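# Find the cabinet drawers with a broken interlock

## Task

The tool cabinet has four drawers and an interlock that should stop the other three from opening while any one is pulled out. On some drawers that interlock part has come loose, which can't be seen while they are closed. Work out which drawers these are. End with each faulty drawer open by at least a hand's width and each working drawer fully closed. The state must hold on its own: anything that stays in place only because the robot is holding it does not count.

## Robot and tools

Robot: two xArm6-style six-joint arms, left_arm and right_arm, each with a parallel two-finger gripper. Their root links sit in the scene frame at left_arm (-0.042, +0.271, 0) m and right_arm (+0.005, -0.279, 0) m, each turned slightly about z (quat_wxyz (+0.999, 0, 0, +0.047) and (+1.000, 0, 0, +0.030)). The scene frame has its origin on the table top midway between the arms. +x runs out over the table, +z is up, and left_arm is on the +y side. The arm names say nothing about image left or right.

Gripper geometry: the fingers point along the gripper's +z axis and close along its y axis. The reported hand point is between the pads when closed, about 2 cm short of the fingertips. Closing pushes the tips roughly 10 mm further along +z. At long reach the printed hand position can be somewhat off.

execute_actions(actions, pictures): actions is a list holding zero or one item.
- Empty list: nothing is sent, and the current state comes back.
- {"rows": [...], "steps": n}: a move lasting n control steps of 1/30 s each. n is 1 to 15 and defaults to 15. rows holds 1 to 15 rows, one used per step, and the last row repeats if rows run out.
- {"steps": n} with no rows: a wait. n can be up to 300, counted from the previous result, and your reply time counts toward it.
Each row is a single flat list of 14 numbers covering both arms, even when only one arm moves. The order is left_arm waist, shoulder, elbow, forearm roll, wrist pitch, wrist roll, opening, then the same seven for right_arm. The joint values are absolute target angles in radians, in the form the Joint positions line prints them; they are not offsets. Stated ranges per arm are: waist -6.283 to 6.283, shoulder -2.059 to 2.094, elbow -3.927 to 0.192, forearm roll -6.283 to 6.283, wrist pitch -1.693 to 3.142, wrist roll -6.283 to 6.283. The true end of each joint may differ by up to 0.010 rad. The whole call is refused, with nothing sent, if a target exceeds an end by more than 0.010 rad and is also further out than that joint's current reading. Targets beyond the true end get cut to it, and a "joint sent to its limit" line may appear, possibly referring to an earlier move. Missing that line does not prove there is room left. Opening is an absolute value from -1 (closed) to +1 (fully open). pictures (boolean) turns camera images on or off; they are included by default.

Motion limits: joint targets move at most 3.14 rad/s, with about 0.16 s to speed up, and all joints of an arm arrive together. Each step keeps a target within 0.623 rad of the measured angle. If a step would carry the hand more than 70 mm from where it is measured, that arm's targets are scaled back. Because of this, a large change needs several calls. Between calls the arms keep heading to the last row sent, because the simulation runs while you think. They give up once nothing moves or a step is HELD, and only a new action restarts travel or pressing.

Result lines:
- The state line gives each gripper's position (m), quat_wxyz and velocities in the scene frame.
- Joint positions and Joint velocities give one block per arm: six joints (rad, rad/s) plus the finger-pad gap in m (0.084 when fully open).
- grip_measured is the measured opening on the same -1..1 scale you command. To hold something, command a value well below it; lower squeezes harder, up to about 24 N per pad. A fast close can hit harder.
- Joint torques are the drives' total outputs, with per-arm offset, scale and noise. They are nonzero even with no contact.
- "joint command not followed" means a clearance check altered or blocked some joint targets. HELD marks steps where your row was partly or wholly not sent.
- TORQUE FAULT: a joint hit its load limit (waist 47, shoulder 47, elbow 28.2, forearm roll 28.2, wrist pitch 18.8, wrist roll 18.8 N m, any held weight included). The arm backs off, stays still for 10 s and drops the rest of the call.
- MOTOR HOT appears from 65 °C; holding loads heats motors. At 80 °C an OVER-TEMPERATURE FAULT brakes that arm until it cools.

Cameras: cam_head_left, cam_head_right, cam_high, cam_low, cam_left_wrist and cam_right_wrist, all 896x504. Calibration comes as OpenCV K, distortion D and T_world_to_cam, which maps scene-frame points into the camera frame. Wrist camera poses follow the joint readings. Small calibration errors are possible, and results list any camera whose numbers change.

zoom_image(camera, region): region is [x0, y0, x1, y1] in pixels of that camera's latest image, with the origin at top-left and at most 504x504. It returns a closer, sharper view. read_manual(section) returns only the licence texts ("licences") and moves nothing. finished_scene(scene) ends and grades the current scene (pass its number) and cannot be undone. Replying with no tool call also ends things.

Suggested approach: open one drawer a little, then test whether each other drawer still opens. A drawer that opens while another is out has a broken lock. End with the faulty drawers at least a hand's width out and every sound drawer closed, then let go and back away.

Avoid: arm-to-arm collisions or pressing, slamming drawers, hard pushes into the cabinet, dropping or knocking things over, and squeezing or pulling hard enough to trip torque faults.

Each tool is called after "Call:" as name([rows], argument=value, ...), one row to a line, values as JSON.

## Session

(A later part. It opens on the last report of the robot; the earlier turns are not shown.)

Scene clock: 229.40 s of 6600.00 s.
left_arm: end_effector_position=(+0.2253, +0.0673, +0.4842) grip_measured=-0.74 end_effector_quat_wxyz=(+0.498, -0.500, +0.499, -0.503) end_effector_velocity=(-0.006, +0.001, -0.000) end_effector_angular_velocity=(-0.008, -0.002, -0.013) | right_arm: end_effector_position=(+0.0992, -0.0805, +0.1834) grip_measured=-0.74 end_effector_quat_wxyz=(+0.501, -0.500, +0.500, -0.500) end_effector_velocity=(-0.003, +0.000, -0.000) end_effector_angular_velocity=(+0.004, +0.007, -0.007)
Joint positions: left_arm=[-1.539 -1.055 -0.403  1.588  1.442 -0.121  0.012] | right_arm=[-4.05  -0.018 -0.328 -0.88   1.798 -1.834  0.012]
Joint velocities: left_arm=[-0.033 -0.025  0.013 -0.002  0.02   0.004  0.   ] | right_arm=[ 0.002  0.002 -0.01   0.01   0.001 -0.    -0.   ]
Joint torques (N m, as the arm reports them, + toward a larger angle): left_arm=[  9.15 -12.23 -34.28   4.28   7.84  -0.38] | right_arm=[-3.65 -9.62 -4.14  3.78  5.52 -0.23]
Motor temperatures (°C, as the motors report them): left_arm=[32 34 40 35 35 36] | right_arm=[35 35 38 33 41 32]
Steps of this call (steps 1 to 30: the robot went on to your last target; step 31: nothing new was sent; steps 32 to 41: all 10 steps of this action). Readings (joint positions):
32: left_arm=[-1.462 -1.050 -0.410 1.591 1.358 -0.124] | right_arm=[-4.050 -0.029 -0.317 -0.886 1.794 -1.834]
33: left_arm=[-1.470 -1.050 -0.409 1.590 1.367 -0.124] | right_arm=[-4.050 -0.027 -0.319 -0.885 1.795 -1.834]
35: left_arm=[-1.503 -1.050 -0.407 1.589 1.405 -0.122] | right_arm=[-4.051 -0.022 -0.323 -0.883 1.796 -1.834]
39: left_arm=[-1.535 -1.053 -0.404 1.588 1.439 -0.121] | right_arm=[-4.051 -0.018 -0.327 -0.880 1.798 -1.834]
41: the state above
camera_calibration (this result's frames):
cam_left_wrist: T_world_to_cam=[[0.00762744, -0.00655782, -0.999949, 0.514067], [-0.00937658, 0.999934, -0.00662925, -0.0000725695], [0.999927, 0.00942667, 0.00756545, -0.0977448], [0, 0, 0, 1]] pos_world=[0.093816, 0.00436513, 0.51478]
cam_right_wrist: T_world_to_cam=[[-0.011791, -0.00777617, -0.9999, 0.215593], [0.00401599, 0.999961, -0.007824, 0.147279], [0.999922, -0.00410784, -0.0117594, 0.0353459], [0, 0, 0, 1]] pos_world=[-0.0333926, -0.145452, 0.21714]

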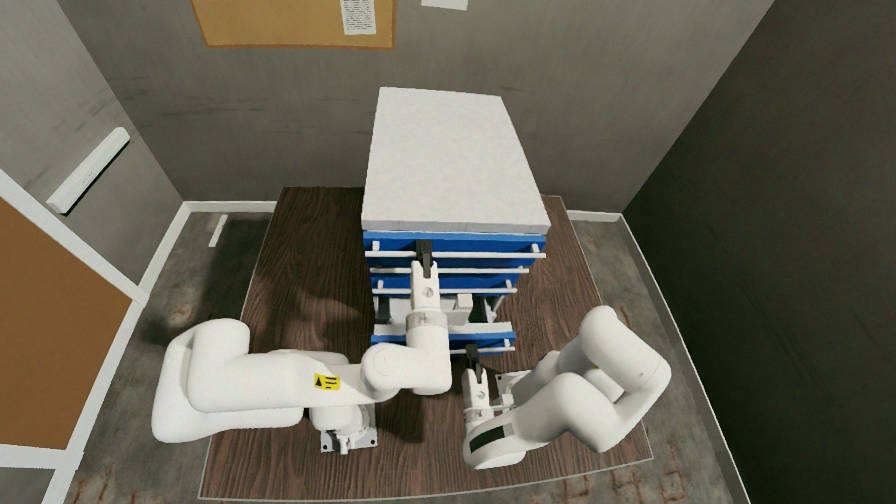

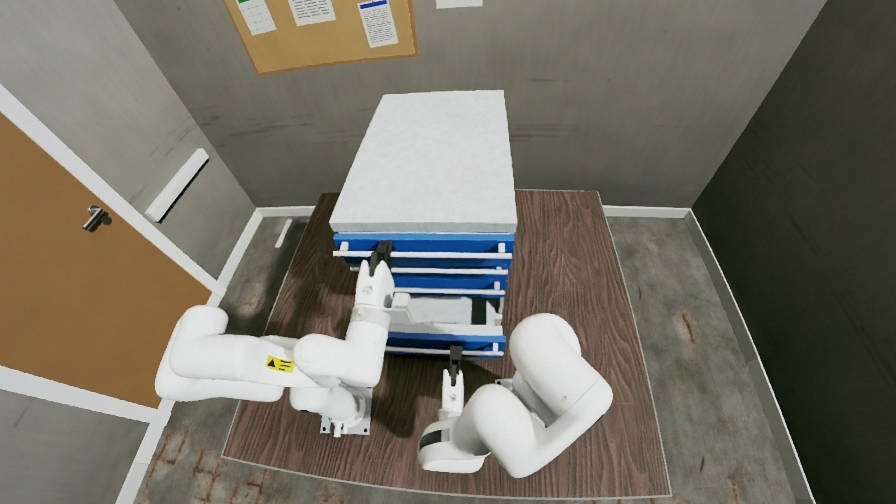

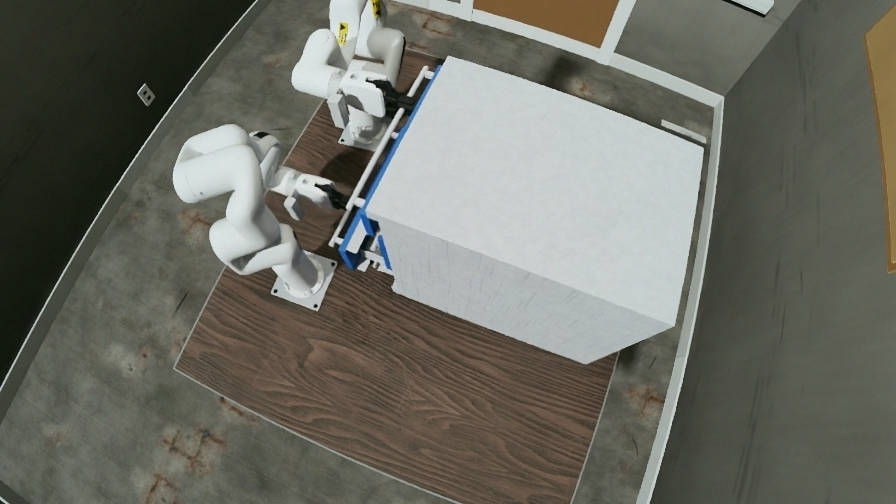

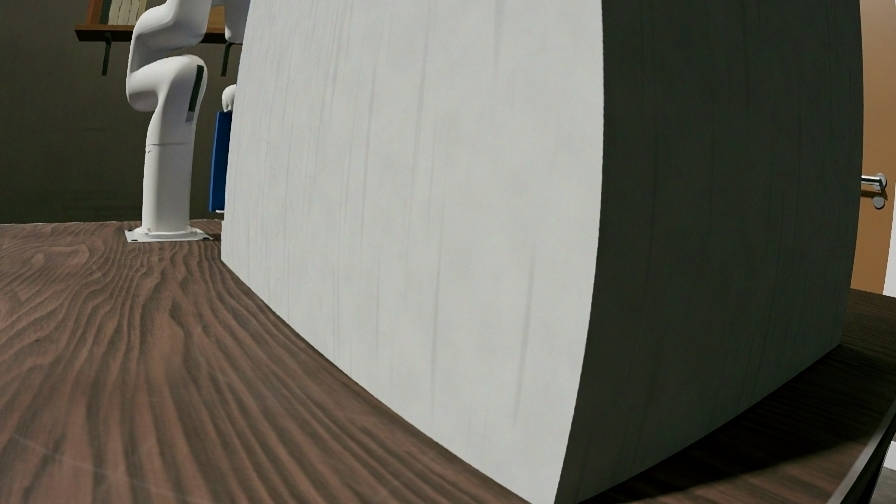

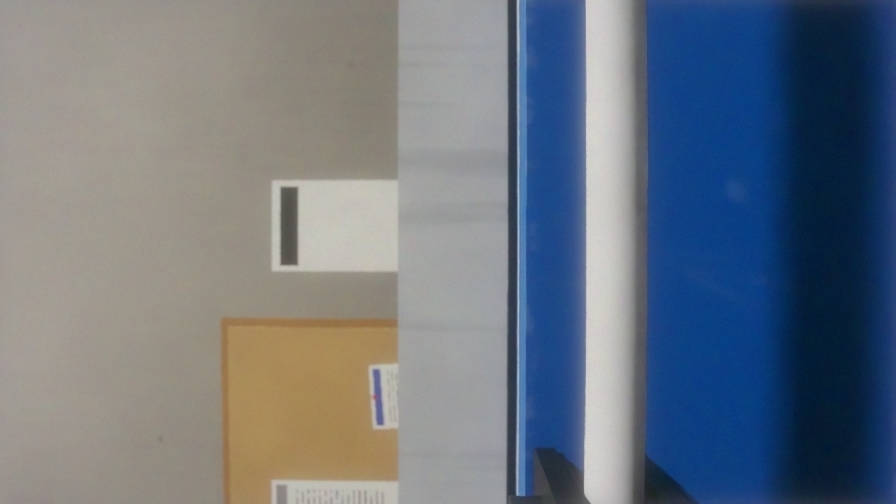

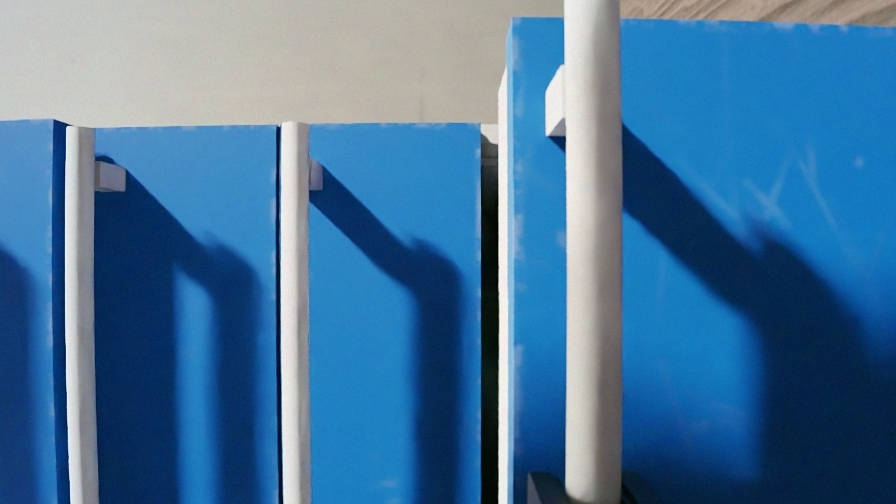

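Call:
execute_actions([
  {"rows": [
[-1.542,-1.059,-0.405,1.5867,1.4488,-0.1201,-1,-4.058,-0.0225,-0.3245,-0.886,1.7937,-1.8346,-1],
[-1.542,-1.059,-0.405,1.5867,1.4488,-0.1201,-1,-4.0705,-0.030,-0.315,-0.898,1.789,-1.8357,-1],
[-1.542,-1.059,-0.405,1.5867,1.4488,-0.1201,-1,-4.0895,-0.0415,-0.301,-0.9165,1.782,-1.8372,-1],
[-1.542,-1.059,-0.405,1.5867,1.4488,-0.1201,-1,-4.111,-0.0545,-0.285,-0.937,1.774,-1.839,-1],
[-1.542,-1.059,-0.405,1.5867,1.4488,-0.1201,-1,-4.1299,-0.0625,-0.2753,-0.9553,1.7679,-1.8408,-1],
[-1.542,-1.059,-0.405,1.5867,1.4488,-0.1201,-1,-4.1488,-0.0705,-0.2656,-0.9735,1.7618,-1.8425,-1],
[-1.542,-1.059,-0.405,1.5867,1.4488,-0.1201,-1,-4.1676,-0.0785,-0.2559,-0.9918,1.7556,-1.8443,-1],
[-1.542,-1.059,-0.405,1.5867,1.4488,-0.1201,-1,-4.1865,-0.0865,-0.2463,-1.010,1.7495,-1.846,-1],
[-1.542,-1.059,-0.405,1.5867,1.4488,-0.1201,-1,-4.2054,-0.0945,-0.2366,-1.0283,1.7434,-1.8478,-1],
[-1.542,-1.059,-0.405,1.5867,1.4488,-0.1201,-1,-4.2243,-0.1025,-0.2269,-1.0465,1.7373,-1.8495,-1],
[-1.542,-1.059,-0.405,1.5867,1.4488,-0.1201,-1,-4.2431,-0.1105,-0.2172,-1.0648,1.7311,-1.8513,-1],
[-1.542,-1.059,-0.405,1.5867,1.4488,-0.1201,-1,-4.262,-0.1185,-0.2075,-1.083,1.725,-1.853,-1],
[-1.542,-1.059,-0.405,1.5867,1.4488,-0.1201,-1,-4.2851,-0.1253,-0.2,-1.1051,1.7181,-1.8551,-1],
[-1.542,-1.059,-0.405,1.5867,1.4488,-0.1201,-1,-4.3081,-0.132,-0.1927,-1.1273,1.7113,-1.8573,-1],
[-1.542,-1.059,-0.405,1.5867,1.4488,-0.1201,-1,-4.3312,-0.1386,-0.1855,-1.1494,1.7044,-1.8594,-1]], "steps": 15},
], pictures=false)

Call:
execute_actions([
  {"rows": [
[-1.542,-1.059,-0.405,1.5867,1.4488,-0.1201,-1,-4.3543,-0.145,-0.1785,-1.1715,1.6975,-1.8615,-1],
[-1.542,-1.059,-0.405,1.5867,1.4488,-0.1201,-1,-4.3773,-0.1513,-0.1716,-1.1936,1.6906,-1.8636,-1],
[-1.542,-1.059,-0.405,1.5867,1.4488,-0.1201,-1,-4.4004,-0.1574,-0.1649,-1.2158,1.6838,-1.8658,-1],
[-1.542,-1.059,-0.405,1.5867,1.4488,-0.1201,-1,-4.4234,-0.1633,-0.1583,-1.2379,1.6769,-1.8679,-1],
[-1.542,-1.059,-0.405,1.5867,1.4488,-0.1201,-1,-4.4465,-0.169,-0.152,-1.260,1.670,-1.870,-1],
[-1.542,-1.059,-0.405,1.5867,1.4488,-0.1201,-1,-4.4721,-0.1733,-0.1475,-1.2845,1.6622,-1.8714,-1],
[-1.542,-1.059,-0.405,1.5867,1.4488,-0.1201,-1,-4.4977,-0.1775,-0.1432,-1.3089,1.6545,-1.8728,-1],
[-1.542,-1.059,-0.405,1.5867,1.4488,-0.1201,-1,-4.5233,-0.1814,-0.1392,-1.3334,1.6467,-1.8741,-1],
[-1.542,-1.059,-0.405,1.5867,1.4488,-0.1201,-1,-4.549,-0.185,-0.1354,-1.3578,1.6389,-1.8755,-1],
[-1.542,-1.059,-0.405,1.5867,1.4488,-0.1201,-1,-4.5746,-0.1882,-0.132,-1.3823,1.6311,-1.8769,-1],
[-1.542,-1.059,-0.405,1.5867,1.4488,-0.1201,-1,-4.5981,-0.191,-0.129,-1.4047,1.624,-1.8781,-1],
[-1.542,-1.059,-0.405,1.5867,1.4488,-0.1201,-1,-4.6186,-0.1931,-0.1267,-1.4243,1.6178,-1.8792,-1],
[-1.542,-1.059,-0.405,1.5867,1.4488,-0.1201,-1,-4.635,-0.1946,-0.125,-1.44,1.6128,-1.8801,-1],
[-1.542,-1.059,-0.405,1.5867,1.4488,-0.1201,-1,-4.6453,-0.1955,-0.124,-1.4497,1.6097,-1.8807,-1],
[-1.542,-1.059,-0.405,1.5867,1.4488,-0.1201,-1,-4.6514,-0.196,-0.1235,-1.4556,1.6078,-1.881,-1]], "steps": 15},
], pictures=false)

Call:
execute_actions([
  {"steps": 10},
])

Scene clock: 246.00 s of 6600.00 s.
left_arm: end_effector_position=(+0.2245, +0.0674, +0.4848) grip_measured=-0.74 end_effector_quat_wxyz=(+0.496, -0.501, +0.499, -0.504) end_effector_velocity=(-0.000, +0.000, +0.001) end_effector_angular_velocity=(-0.001, -0.001, -0.000) | right_arm: end_effector_position=(+0.1544, -0.0797, +0.1830) grip_measured=-0.74 end_effector_quat_wxyz=(+0.501, -0.499, +0.502, -0.498) end_effector_velocity=(+0.145, +0.002, +0.000) end_effector_angular_velocity=(+0.006, -0.003, -0.004)
Joint positions: left_arm=[-1.542 -1.059 -0.403  1.586  1.443 -0.12   0.012] | right_arm=[-4.253 -0.113 -0.214 -1.074  1.73  -1.852  0.011]
Joint velocities: left_arm=[ 0.    -0.001 -0.001  0.001 -0.     0.001  0.   ] | right_arm=[-0.61  -0.217  0.252 -0.585 -0.185 -0.057 -0.   ]
Joint torques (N m, as the arm reports them, + toward a larger angle): left_arm=[  8.56 -14.6  -40.49   6.01   8.03  -0.46] | right_arm=[-3.55 -6.96 -7.91 -0.1   0.54 -0.09]
Motor temperatures (°C, as the motors report them): left_arm=[32 34 45 35 38 36] | right_arm=[35 36 36 33 42 32]
Steps of this call (steps 1 to 15: the robot went on to your last target; steps 16 to 90: nothing new was sent; then 13.10 s passed at rest; steps 91 to 105: all 15 steps of this action). Readings (joint positions):
91: left_arm=[-1.542 -1.060 -0.401 1.587 1.442 -0.120] | right_arm=[-4.050 -0.018 -0.330 -0.879 1.796 -1.834]
92: left_arm=[-1.542 -1.060 -0.402 1.586 1.442 -0.120] | right_arm=[-4.052 -0.019 -0.329 -0.880 1.796 -1.834]
94: left_arm=[-1.542 -1.059 -0.402 1.586 1.442 -0.120] | right_arm=[-4.063 -0.026 -0.321 -0.891 1.792 -1.835]
98: left_arm=[-1.542 -1.059 -0.403 1.586 1.443 -0.120] | right_arm=[-4.122 -0.058 -0.282 -0.947 1.771 -1.840]
105: the state above

Scene clock: 246.50 s of 6600.00 s.
left_arm: end_effector_position=(+0.2245, +0.0674, +0.4849) grip_measured=-0.74 end_effector_quat_wxyz=(+0.496, -0.501, +0.499, -0.504) end_effector_velocity=(+0.000, +0.000, -0.000) end_effector_angular_velocity=(+0.000, -0.000, +0.001) | right_arm: end_effector_position=(+0.2252, -0.0790, +0.1829) grip_measured=-0.74 end_effector_quat_wxyz=(+0.501, -0.498, +0.502, -0.499) end_effector_velocity=(+0.107, +0.000, +0.000) end_effector_angular_velocity=(-0.002, +0.001, +0.000)
Joint positions: left_arm=[-1.542 -1.059 -0.404  1.585  1.443 -0.12   0.012] | right_arm=[-4.6   -0.19  -0.128 -1.404  1.625 -1.878  0.011]
Joint velocities: left_arm=[ 0.    -0.     0.001  0.     0.001 -0.     0.   ] | right_arm=[-0.583 -0.067  0.069 -0.556 -0.181 -0.031  0.   ]
Joint torques (N m, as the arm reports them, + toward a larger angle): left_arm=[  8.41 -15.   -41.21   6.08   8.1   -0.58] | right_arm=[  2.61  -6.62 -12.66  -0.82  -0.61  -0.06]
Motor temperatures (°C, as the motors report them): left_arm=[32 34 46 35 38 36] | right_arm=[35 36 36 33 42 32]
Steps of this call (steps 1 to 15: all 15 steps of this action). Readings (joint positions):
1: left_arm=[-1.542 -1.059 -0.403 1.586 1.443 -0.120] | right_arm=[-4.274 -0.120 -0.206 -1.094 1.723 -1.854]
2: left_arm=[-1.542 -1.059 -0.404 1.586 1.443 -0.120] | right_arm=[-4.295 -0.127 -0.198 -1.114 1.717 -1.856]
4: left_arm=[-1.542 -1.059 -0.404 1.586 1.443 -0.120] | right_arm=[-4.340 -0.140 -0.183 -1.156 1.703 -1.860]
8: left_arm=[-1.542 -1.059 -0.404 1.585 1.443 -0.120] | right_arm=[-4.432 -0.164 -0.157 -1.245 1.675 -1.868]
15: the state above

Scene clock: 246.83 s of 6600.00 s.
left_arm: end_effector_position=(+0.2245, +0.0674, +0.4849) grip_measured=-0.74 end_effector_quat_wxyz=(+0.496, -0.501, +0.499, -0.504) end_effector_velocity=(+0.000, -0.000, -0.001) end_effector_angular_velocity=(+0.002, +0.000, +0.000) | right_arm: end_effector_position=(+0.2344, -0.0788, +0.1830) grip_measured=-0.74 end_effector_quat_wxyz=(+0.501, -0.498, +0.502, -0.499) end_effector_velocity=(+0.001, +0.001, +0.000) end_effector_angular_velocity=(+0.000, -0.000, +0.002)
Joint positions: left_arm=[-1.542 -1.059 -0.403  1.585  1.442 -0.12   0.012] | right_arm=[-4.651 -0.196 -0.122 -1.454  1.608 -1.881  0.011]
Joint velocities: left_arm=[-0.     0.001  0.002  0.     0.    -0.     0.   ] | right_arm=[-0.005 -0.001  0.    -0.006 -0.002 -0.001 -0.   ]
Joint torques (N m, as the arm reports them, + toward a larger angle): left_arm=[  8.95 -14.73 -41.13   6.14   8.08  -0.42] | right_arm=[  0.81  -7.23 -13.79  -2.4   -1.04  -0.18]
Motor temperatures (°C, as the motors report them): left_arm=[32 34 46 35 38 36] | right_arm=[35 36 36 33 42 32]
Steps of this call (steps 1 to 10: the robot went on to your last target). Readings (joint positions):
1: left_arm=[-1.542 -1.059 -0.403 1.585 1.442 -0.120] | right_arm=[-4.617 -0.192 -0.126 -1.421 1.619 -1.879]
2: left_arm=[-1.542 -1.059 -0.403 1.585 1.442 -0.120] | right_arm=[-4.630 -0.193 -0.125 -1.433 1.615 -1.880]
4: left_arm=[-1.542 -1.059 -0.403 1.585 1.442 -0.120] | right_arm=[-4.644 -0.195 -0.123 -1.447 1.611 -1.880]
8: left_arm=[-1.542 -1.059 -0.403 1.585 1.442 -0.120] | right_arm=[-4.650 -0.196 -0.123 -1.453 1.609 -1.881]
10: the state above
camera_calibration (this result's frames):
cam_left_wrist: T_world_to_cam=[[0.00614321, -0.0108877, -0.999922, 0.515304], [-0.00634081, 0.99992, -0.0109267, 0.00118454], [0.999961, 0.00640744, 0.00607368, -0.0960334], [0, 0, 0, 1]] pos_world=[0.0928716, 0.00504137, 0.51586]
cam_right_wrist: T_world_to_cam=[[-0.0134823, -0.0031866, -0.999904, 0.21757], [0.00557386, 0.999979, -0.003262, 0.143786], [0.999894, -0.0056173, -0.0134643, -0.0996502], [0, 0, 0, 1]] pos_world=[0.101772, -0.143649, 0.216676]

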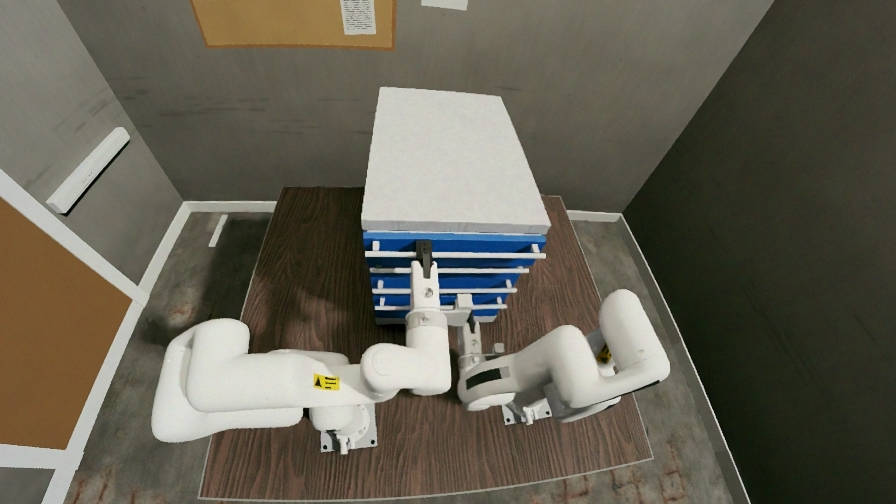

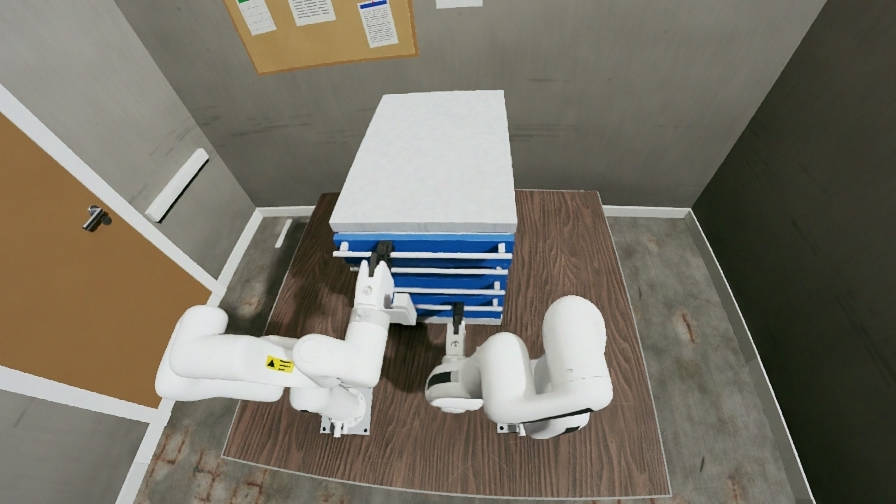

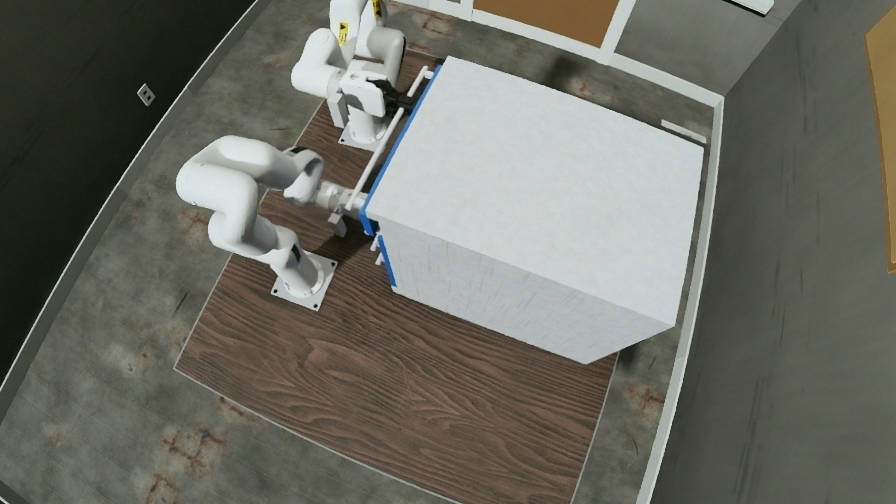

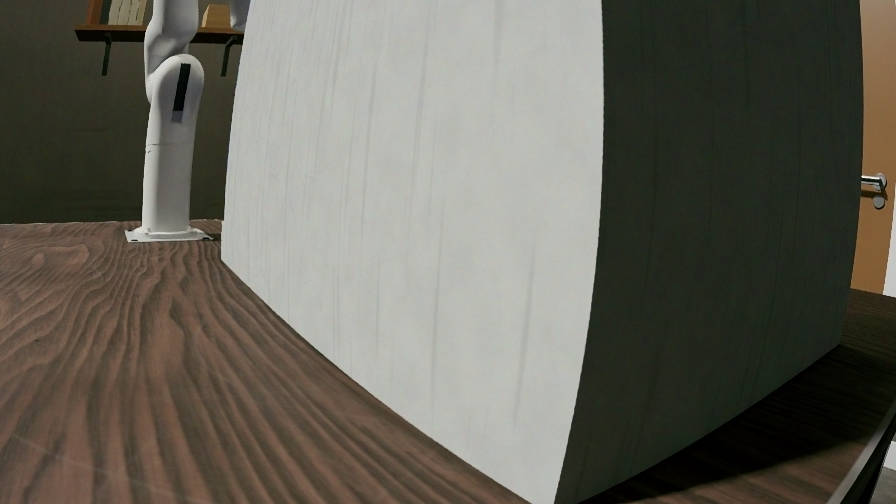

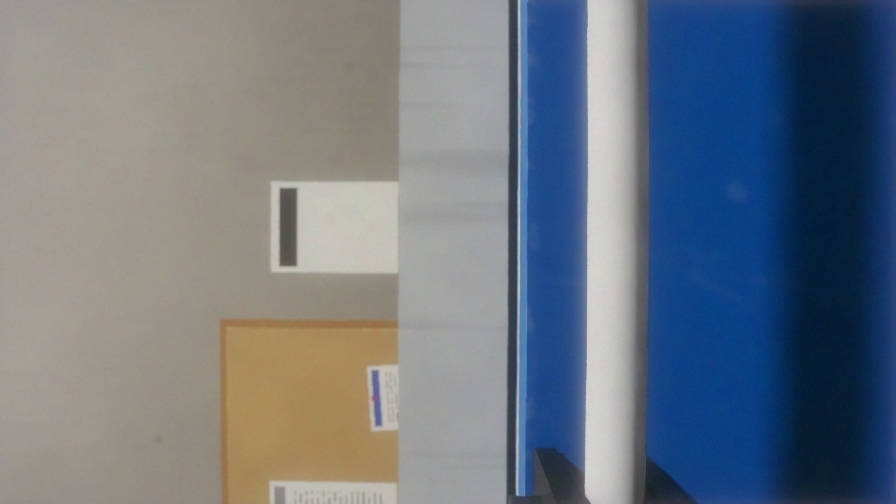

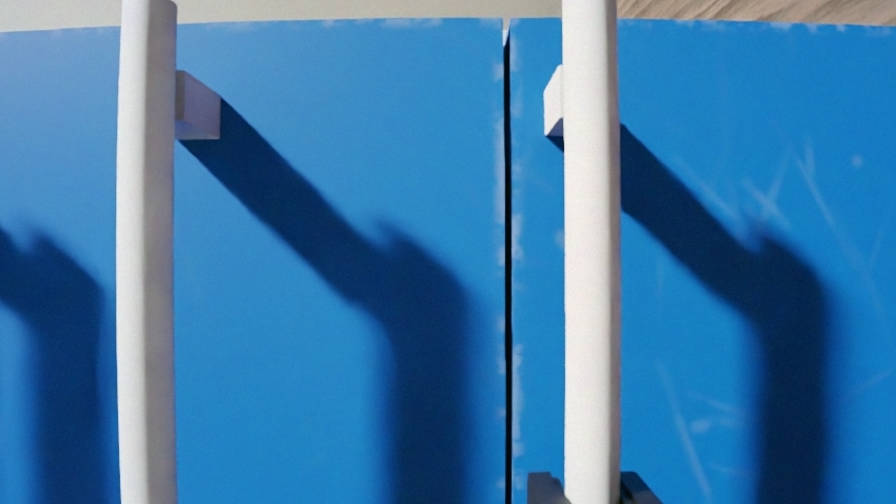

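Call:
execute_actions(actions=[])

Scene clock: 257.33 s of 6600.00 s.
left_arm: end_effector_position=(+0.2245, +0.0674, +0.4849) grip_measured=-0.74 end_effector_quat_wxyz=(+0.496, -0.501, +0.499, -0.504) end_effector_velocity=(+0.000, +0.001, +0.001) end_effector_angular_velocity=(-0.003, -0.000, +0.000) | right_arm: end_effector_position=(+0.2345, -0.0783, +0.1831) grip_measured=-0.74 end_effector_quat_wxyz=(+0.501, -0.498, +0.502, -0.498) end_effector_velocity=(-0.000, +0.001, -0.000) end_effector_angular_velocity=(+0.001, +0.002, +0.001)
Joint positions: left_arm=[-1.542 -1.059 -0.403  1.585  1.442 -0.12   0.012] | right_arm=[-4.651 -0.196 -0.123 -1.455  1.608 -1.881  0.011]
Joint velocities: left_arm=[ 0.001 -0.002 -0.    -0.    -0.    -0.    -0.   ] | right_arm=[-0.     0.    -0.001 -0.    -0.002  0.    -0.   ]
Joint torques (N m, as the arm reports them, + toward a larger angle): left_arm=[  8.35 -14.99 -41.24   6.25   8.1   -0.56] | right_arm=[  1.57  -7.73 -17.03  -4.2   -1.43  -0.09]
Motor temperatures (°C, as the motors report them): left_arm=[32 34 50 36 39 36] | right_arm=[35 35 38 33 41 32]
Steps of this call (steps 1 to 30: the robot went on to your last target; steps 31 to 90: nothing new was sent; then 7.50 s passed at rest). Readings (joint positions):
1: left_arm=[-1.542 -1.059 -0.403 1.585 1.442 -0.120] | right_arm=[-4.651 -0.196 -0.122 -1.454 1.608 -1.881]
2: left_arm=[-1.542 -1.059 -0.403 1.585 1.442 -0.120] | right_arm=[-4.651 -0.196 -0.122 -1.454 1.608 -1.881]
4: left_arm=[-1.542 -1.059 -0.403 1.585 1.442 -0.120] | right_arm=[-4.651 -0.196 -0.122 -1.454 1.608 -1.881]
8: left_arm=[-1.542 -1.059 -0.403 1.585 1.442 -0.120] | right_arm=[-4.651 -0.196 -0.123 -1.455 1.608 -1.881]
90: the state above
All arms were judged still, so your last target was given up. Only a new action makes them travel on or press farther. Fingers that are still opening or closing keep moving.
camera_calibration (this result's frames):
cam_left_wrist: T_world_to_cam=[[0.00614396, -0.0109023, -0.999922, 0.515305], [-0.00632628, 0.99992, -0.0109411, 0.00118789], [0.999961, 0.00639301, 0.0060745, -0.0960295], [0, 0, 0, 1]] pos_world=[0.0928672, 0.00504411, 0.515861]
cam_right_wrist: T_world_to_cam=[[-0.0140465, -0.00194681, -0.999899, 0.217921], [0.00547757, 0.999983, -0.00202392, 0.143137], [0.999886, -0.00550545, -0.0140356, -0.0995667], [0, 0, 0, 1]] pos_world=[0.101832, -0.143258, 0.216791]

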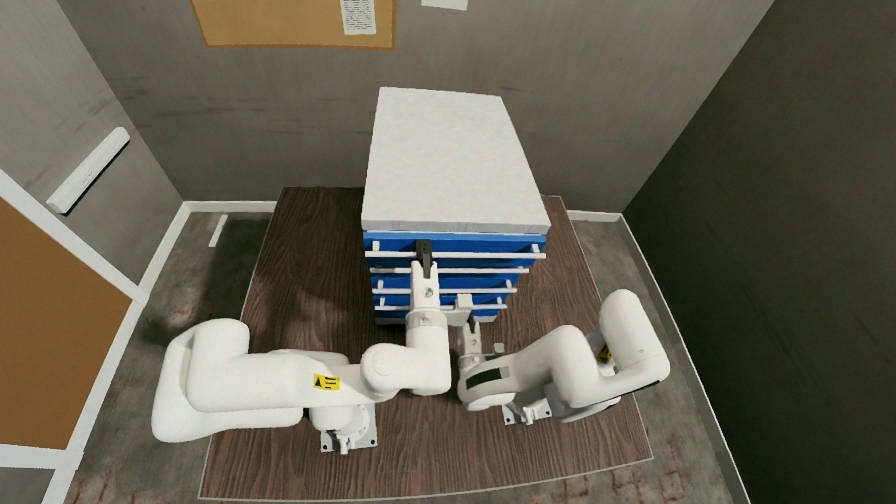

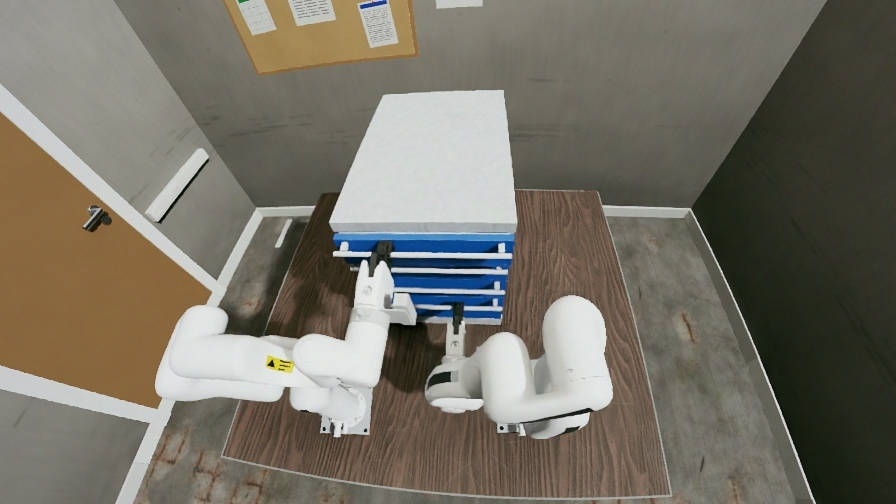

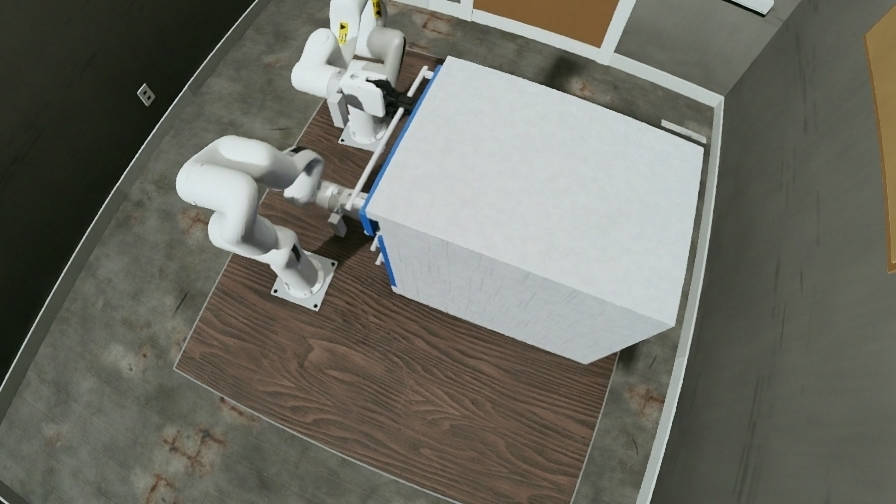

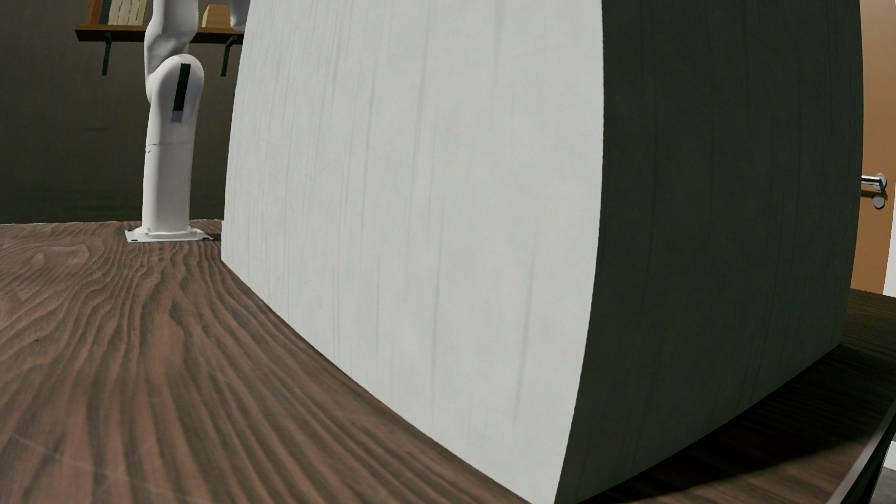

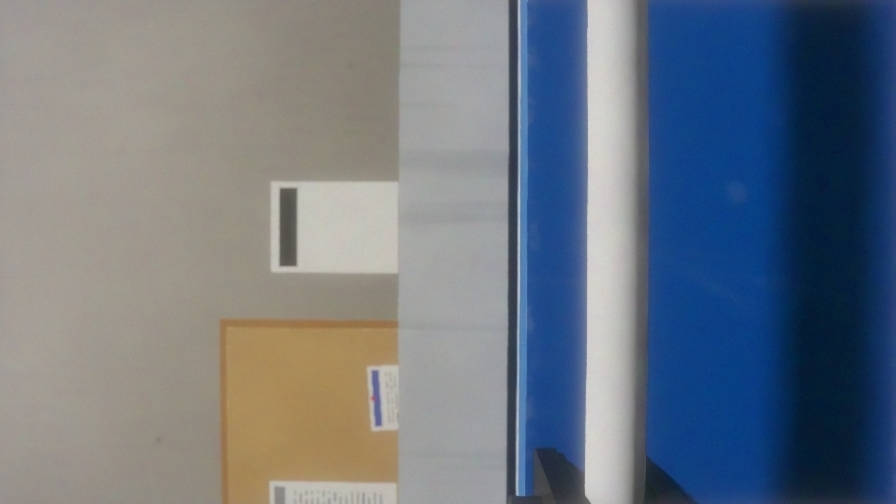

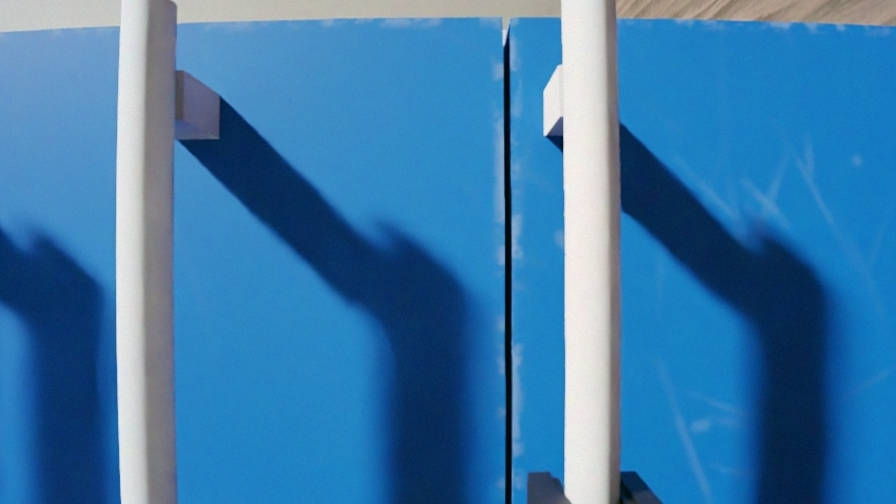

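Call:
execute_actions([
  {"rows": [[-1.542,-1.059,-0.403,1.585,1.442,-0.12,0.2,-4.6514,-0.196,-0.1235,-1.4556,1.6078,-1.881,0.6]], "steps": 15},
], pictures=false)

Scene clock: 259.80 s of 6600.00 s.
left_arm: end_effector_position=(+0.2246, +0.0679, +0.4853) grip_measured=+0.19 end_effector_quat_wxyz=(+0.496, -0.501, +0.498, -0.505) end_effector_velocity=(-0.001, -0.004, -0.005) end_effector_angular_velocity=(+0.011, +0.006, -0.011) | right_arm: end_effector_position=(+0.2344, -0.0777, +0.1832) grip_measured=+0.59 end_effector_quat_wxyz=(+0.502, -0.499, +0.502, -0.498) end_effector_velocity=(+0.001, -0.004, -0.001) end_effector_angular_velocity=(-0.006, -0.001, -0.006)
Joint positions: left_arm=[-1.541 -1.06  -0.404  1.585  1.443 -0.12   0.052] | right_arm=[-4.651 -0.196 -0.124 -1.456  1.607 -1.881  0.069]
Joint velocities: left_arm=[-0.004  0.006  0.006 -0.004 -0.007 -0.     0.001] | right_arm=[-0.002  0.     0.006  0.004  0.002 -0.     0.001]
Joint torques (N m, as the arm reports them, + toward a larger angle): left_arm=[ -0.91  -0.31 -23.24   1.54   0.77  -0.38] | right_arm=[-2.09 -7.09 -9.31 -0.03  1.78 -0.33]
Motor temperatures (°C, as the motors report them): left_arm=[32 34 50 36 39 36] | right_arm=[35 35 38 33 41 32]
Steps of this call (steps 1 to 59: nothing new was sent; steps 60 to 74: all 15 steps of this action). Readings (joint positions):
60: left_arm=[-1.542 -1.059 -0.403 1.586 1.443 -0.120] | right_arm=[-4.651 -0.196 -0.124 -1.455 1.607 -1.881]
61: left_arm=[-1.541 -1.061 -0.408 1.588 1.446 -0.120] | right_arm=[-4.650 -0.196 -0.128 -1.458 1.605 -1.881]
63: left_arm=[-1.539 -1.065 -0.415 1.590 1.449 -0.120] | right_arm=[-4.650 -0.197 -0.131 -1.460 1.604 -1.881]
67: left_arm=[-1.539 -1.063 -0.409 1.588 1.446 -0.120] | right_arm=[-4.650 -0.196 -0.127 -1.458 1.606 -1.881]
74: the state above

Call:
execute_actions([
  {"rows": [[-1.5625,-1.061,-0.399,1.584,1.469,-0.119,0.2,-4.6002,-0.1893,-0.1306,-1.4067,1.6234,-1.8783,0.6],[-1.583,-1.0622,-0.398,1.5815,1.4895,-0.1183,0.2,-4.549,-0.1825,-0.1378,-1.3578,1.639,-1.8755,0.6],[-1.6035,-1.0632,-0.397,1.579,1.51,-0.1175,0.2,-4.4978,-0.1758,-0.1449,-1.3089,1.6545,-1.8728,0.6],[-1.624,-1.0643,-0.3955,1.5762,1.5303,-0.1167,0.2,-4.4465,-0.169,-0.152,-1.260,1.670,-1.870,0.6],[-1.624,-1.0643,-0.3955,1.5762,1.5303,-0.1167,0.2,-4.4004,-0.1564,-0.1659,-1.2158,1.6838,-1.8658,0.6],[-1.624,-1.0643,-0.3955,1.5762,1.5303,-0.1167,0.2,-4.3543,-0.1438,-0.1798,-1.1715,1.6975,-1.8615,0.6],[-1.624,-1.0643,-0.3955,1.5762,1.5303,-0.1167,0.2,-4.3081,-0.1311,-0.1936,-1.1273,1.7113,-1.8573,0.6],[-1.624,-1.0643,-0.3955,1.5762,1.5303,-0.1167,0.2,-4.262,-0.1185,-0.2075,-1.083,1.725,-1.853,0.6]], "steps": 15},
], pictures=false)

Call:
execute_actions([
  {"rows": [[-1.624,-1.0643,-0.3955,1.5762,1.5303,-0.1167,0.0,-4.262,-0.1185,-0.2075,-1.083,1.725,-1.853,0.6],[-1.624,-1.0643,-0.3955,1.5762,1.5303,-0.1167,-0.15,-4.262,-0.1185,-0.2075,-1.083,1.725,-1.853,0.6],[-1.624,-1.0643,-0.3955,1.5762,1.5303,-0.1167,-0.3,-4.262,-0.1185,-0.2075,-1.083,1.725,-1.853,0.6],[-1.624,-1.0643,-0.3955,1.5762,1.5303,-0.1167,-0.45,-4.262,-0.1185,-0.2075,-1.083,1.725,-1.853,0.6],[-1.624,-1.0643,-0.3955,1.5762,1.5303,-0.1167,-0.55,-4.262,-0.1185,-0.2075,-1.083,1.725,-1.853,0.6],[-1.624,-1.0643,-0.3955,1.5762,1.5303,-0.1167,-0.65,-4.262,-0.1185,-0.2075,-1.083,1.725,-1.853,0.6],[-1.624,-1.0643,-0.3955,1.5762,1.5303,-0.1167,-0.72,-4.262,-0.1185,-0.2075,-1.083,1.725,-1.853,0.6],[-1.624,-1.0643,-0.3955,1.5762,1.5303,-0.1167,-0.8,-4.262,-0.1185,-0.2075,-1.083,1.725,-1.853,0.6],[-1.624,-1.0643,-0.3955,1.5762,1.5303,-0.1167,-0.9,-4.262,-0.1185,-0.2075,-1.083,1.725,-1.853,0.6],[-1.624,-1.0643,-0.3955,1.5762,1.5303,-0.1167,-1,-4.262,-0.1185,-0.2075,-1.083,1.725,-1.853,0.6]], "steps": 15},
])

Scene clock: 267.80 s of 6600.00 s.
left_arm: end_effector_position=(+0.2147, +0.0691, +0.4827) grip_measured=+0.19 end_effector_quat_wxyz=(+0.499, -0.501, +0.498, -0.502) end_effector_velocity=(-0.000, -0.000, -0.000) end_effector_angular_velocity=(+0.001, +0.001, +0.001) | right_arm: end_effector_position=(+0.1582, -0.0797, +0.1825) grip_measured=+0.59 end_effector_quat_wxyz=(+0.501, -0.500, +0.502, -0.498) end_effector_velocity=(-0.018, -0.012, +0.000) end_effector_angular_velocity=(-0.013, -0.010, -0.019)
Joint positions: left_arm=[-1.623 -1.064 -0.396  1.576  1.53  -0.117  0.052] | right_arm=[-4.269 -0.12  -0.206 -1.091  1.722 -1.854  0.069]
Joint velocities: left_arm=[-0.004  0.001  0.    -0.001  0.004  0.     0.   ] | right_arm=[ 0.096  0.026 -0.017  0.11   0.039  0.011 -0.   ]
Joint torques (N m, as the arm reports them, + toward a larger angle): left_arm=[ -1.32  -0.03 -23.02   1.73   0.84  -0.32] | right_arm=[-4.21 -8.57 -8.56 -0.3   1.76 -0.31]
Motor temperatures (°C, as the motors report them): left_arm=[32 34 48 35 38 36] | right_arm=[35 35 37 33 41 32]
Steps of this call (steps 1 to 15: the robot went on to your last target; steps 16 to 90: nothing new was sent; then 4.50 s passed at rest; steps 91 to 105: all 15 steps of this action). Readings (joint positions):
91: left_arm=[-1.542 -1.059 -0.403 1.585 1.443 -0.120] | right_arm=[-4.651 -0.196 -0.124 -1.455 1.608 -1.881]
92: left_arm=[-1.546 -1.059 -0.402 1.585 1.448 -0.120] | right_arm=[-4.644 -0.195 -0.125 -1.447 1.611 -1.881]
94: left_arm=[-1.566 -1.061 -0.400 1.583 1.471 -0.119] | right_arm=[-4.601 -0.189 -0.130 -1.406 1.624 -1.878]
98: left_arm=[-1.614 -1.064 -0.396 1.578 1.518 -0.117] | right_arm=[-4.448 -0.164 -0.158 -1.261 1.669 -1.869]
105: the state above

Scene clock: 268.30 s of 6600.00 s.
left_arm: end_effector_position=(+0.2146, +0.0691, +0.4830) grip_measured=-0.74 end_effector_quat_wxyz=(+0.499, -0.501, +0.498, -0.502) end_effector_velocity=(-0.000, -0.001, -0.000) end_effector_angular_velocity=(-0.000, +0.001, -0.002) | right_arm: end_effector_position=(+0.1569, -0.0803, +0.1826) grip_measured=+0.59 end_effector_quat_wxyz=(+0.501, -0.500, +0.502, -0.498) end_effector_velocity=(-0.000, +0.000, +0.000) end_effector_angular_velocity=(-0.000, +0.000, +0.001)
Joint positions: left_arm=[-1.624 -1.064 -0.396  1.577  1.53  -0.116  0.012] | right_arm=[-4.262 -0.119 -0.207 -1.083  1.725 -1.853  0.069]
Joint velocities: left_arm=[-0.    -0.     0.001 -0.001 -0.002 -0.001 -0.   ] | right_arm=[ 0.002  0.    -0.001  0.     0.    -0.    -0.   ]
Joint torques (N m, as the arm reports them, + toward a larger angle): left_arm=[ -1.     0.23 -21.77   1.17   0.72  -0.59] | right_arm=[-2.09 -7.76 -8.8  -0.11  1.63 -0.35]
Motor temperatures (°C, as the motors report them): left_arm=[32 34 47 35 38 36] | right_arm=[35 35 37 33 41 32]
Steps of this call (steps 1 to 15: all 15 steps of this action). Readings (joint positions):
1: left_arm=[-1.623 -1.064 -0.396 1.576 1.530 -0.117] | right_arm=[-4.266 -0.120 -0.206 -1.088 1.723 -1.853]
2: left_arm=[-1.624 -1.064 -0.396 1.576 1.530 -0.117] | right_arm=[-4.265 -0.119 -0.206 -1.086 1.724 -1.853]
4: left_arm=[-1.624 -1.064 -0.396 1.576 1.530 -0.117] | right_arm=[-4.264 -0.119 -0.207 -1.085 1.725 -1.853]
8: left_arm=[-1.624 -1.064 -0.396 1.576 1.530 -0.117] | right_arm=[-4.263 -0.119 -0.207 -1.084 1.725 -1.853]
15: the state above
camera_calibration (this result's frames):
cam_left_wrist: T_world_to_cam=[[0.00688233, -0.00596346, -0.999959, 0.513046], [-0.0126738, 0.999901, -0.00605035, -0.00156039], [0.999896, 0.0127149, 0.00680607, -0.0868875], [0, 0, 0, 1]] pos_world=[0.0833277, 0.00572454, 0.513606]
cam_right_wrist: T_world_to_cam=[[-0.0155317, -0.004395, -0.99987, 0.21634], [0.00391416, 0.999982, -0.0044563, 0.146188], [0.999872, -0.00398287, -0.0155142, -0.0216397], [0, 0, 0, 1]] pos_world=[0.0244248, -0.145321, 0.216628]

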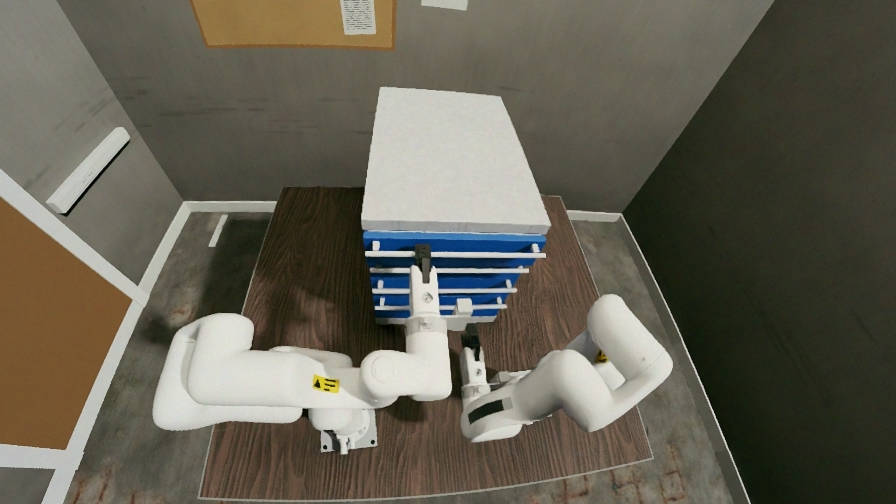

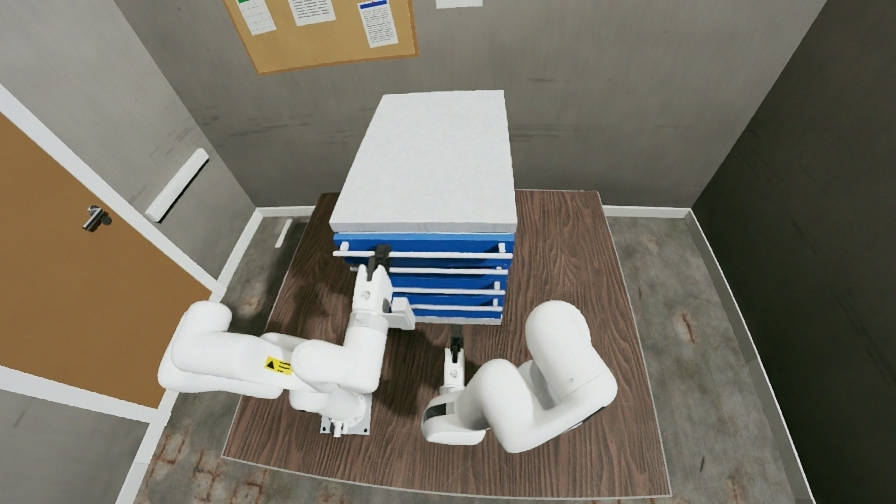

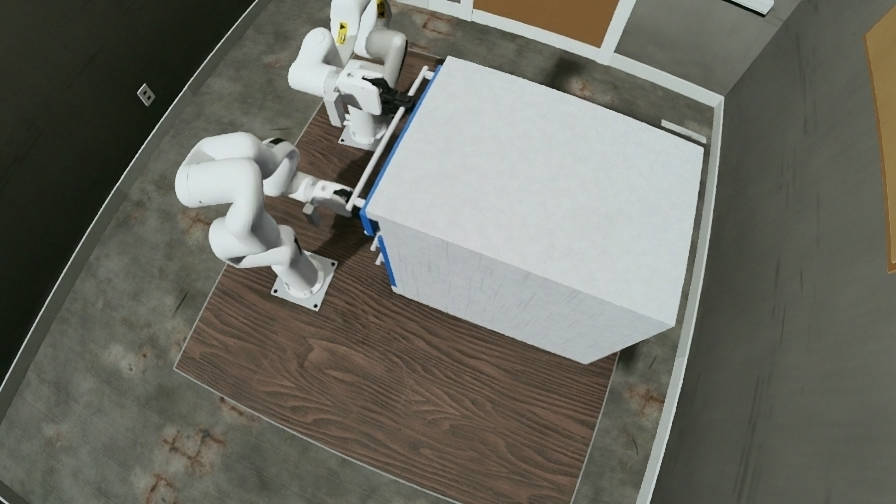

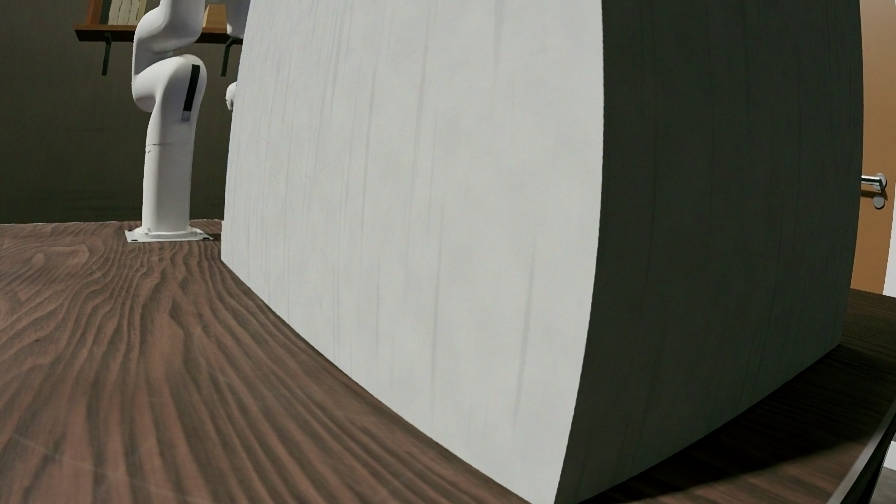

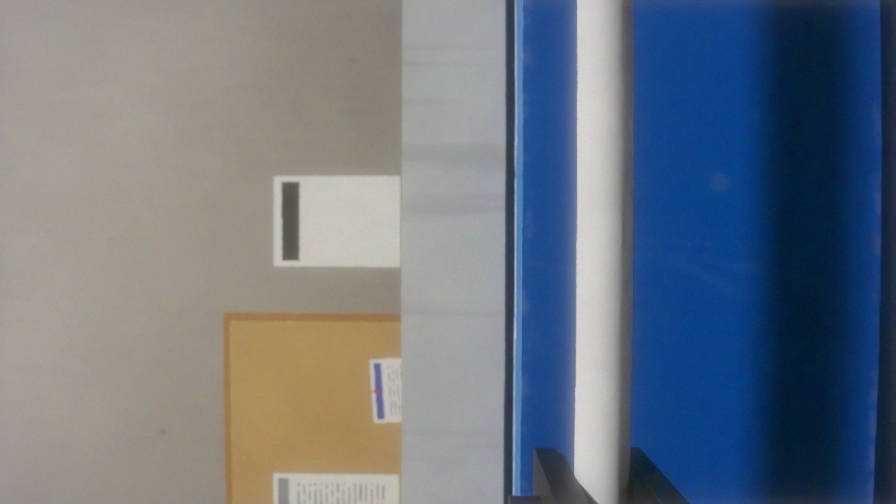

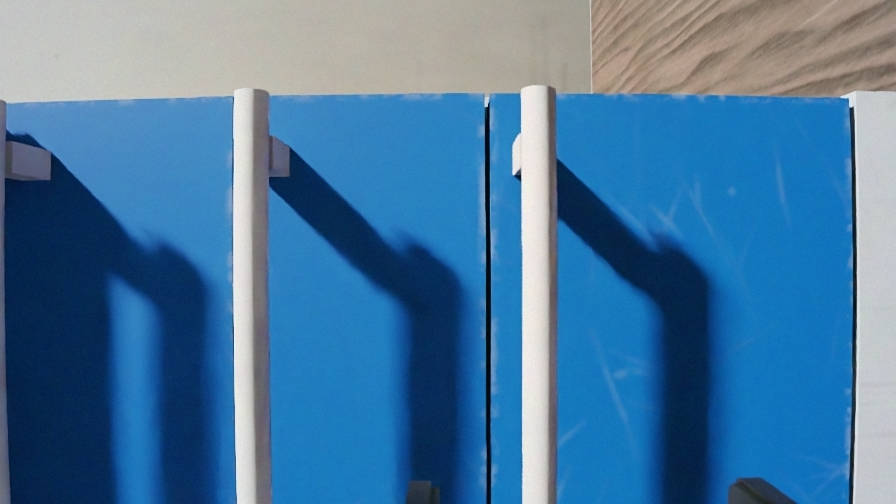

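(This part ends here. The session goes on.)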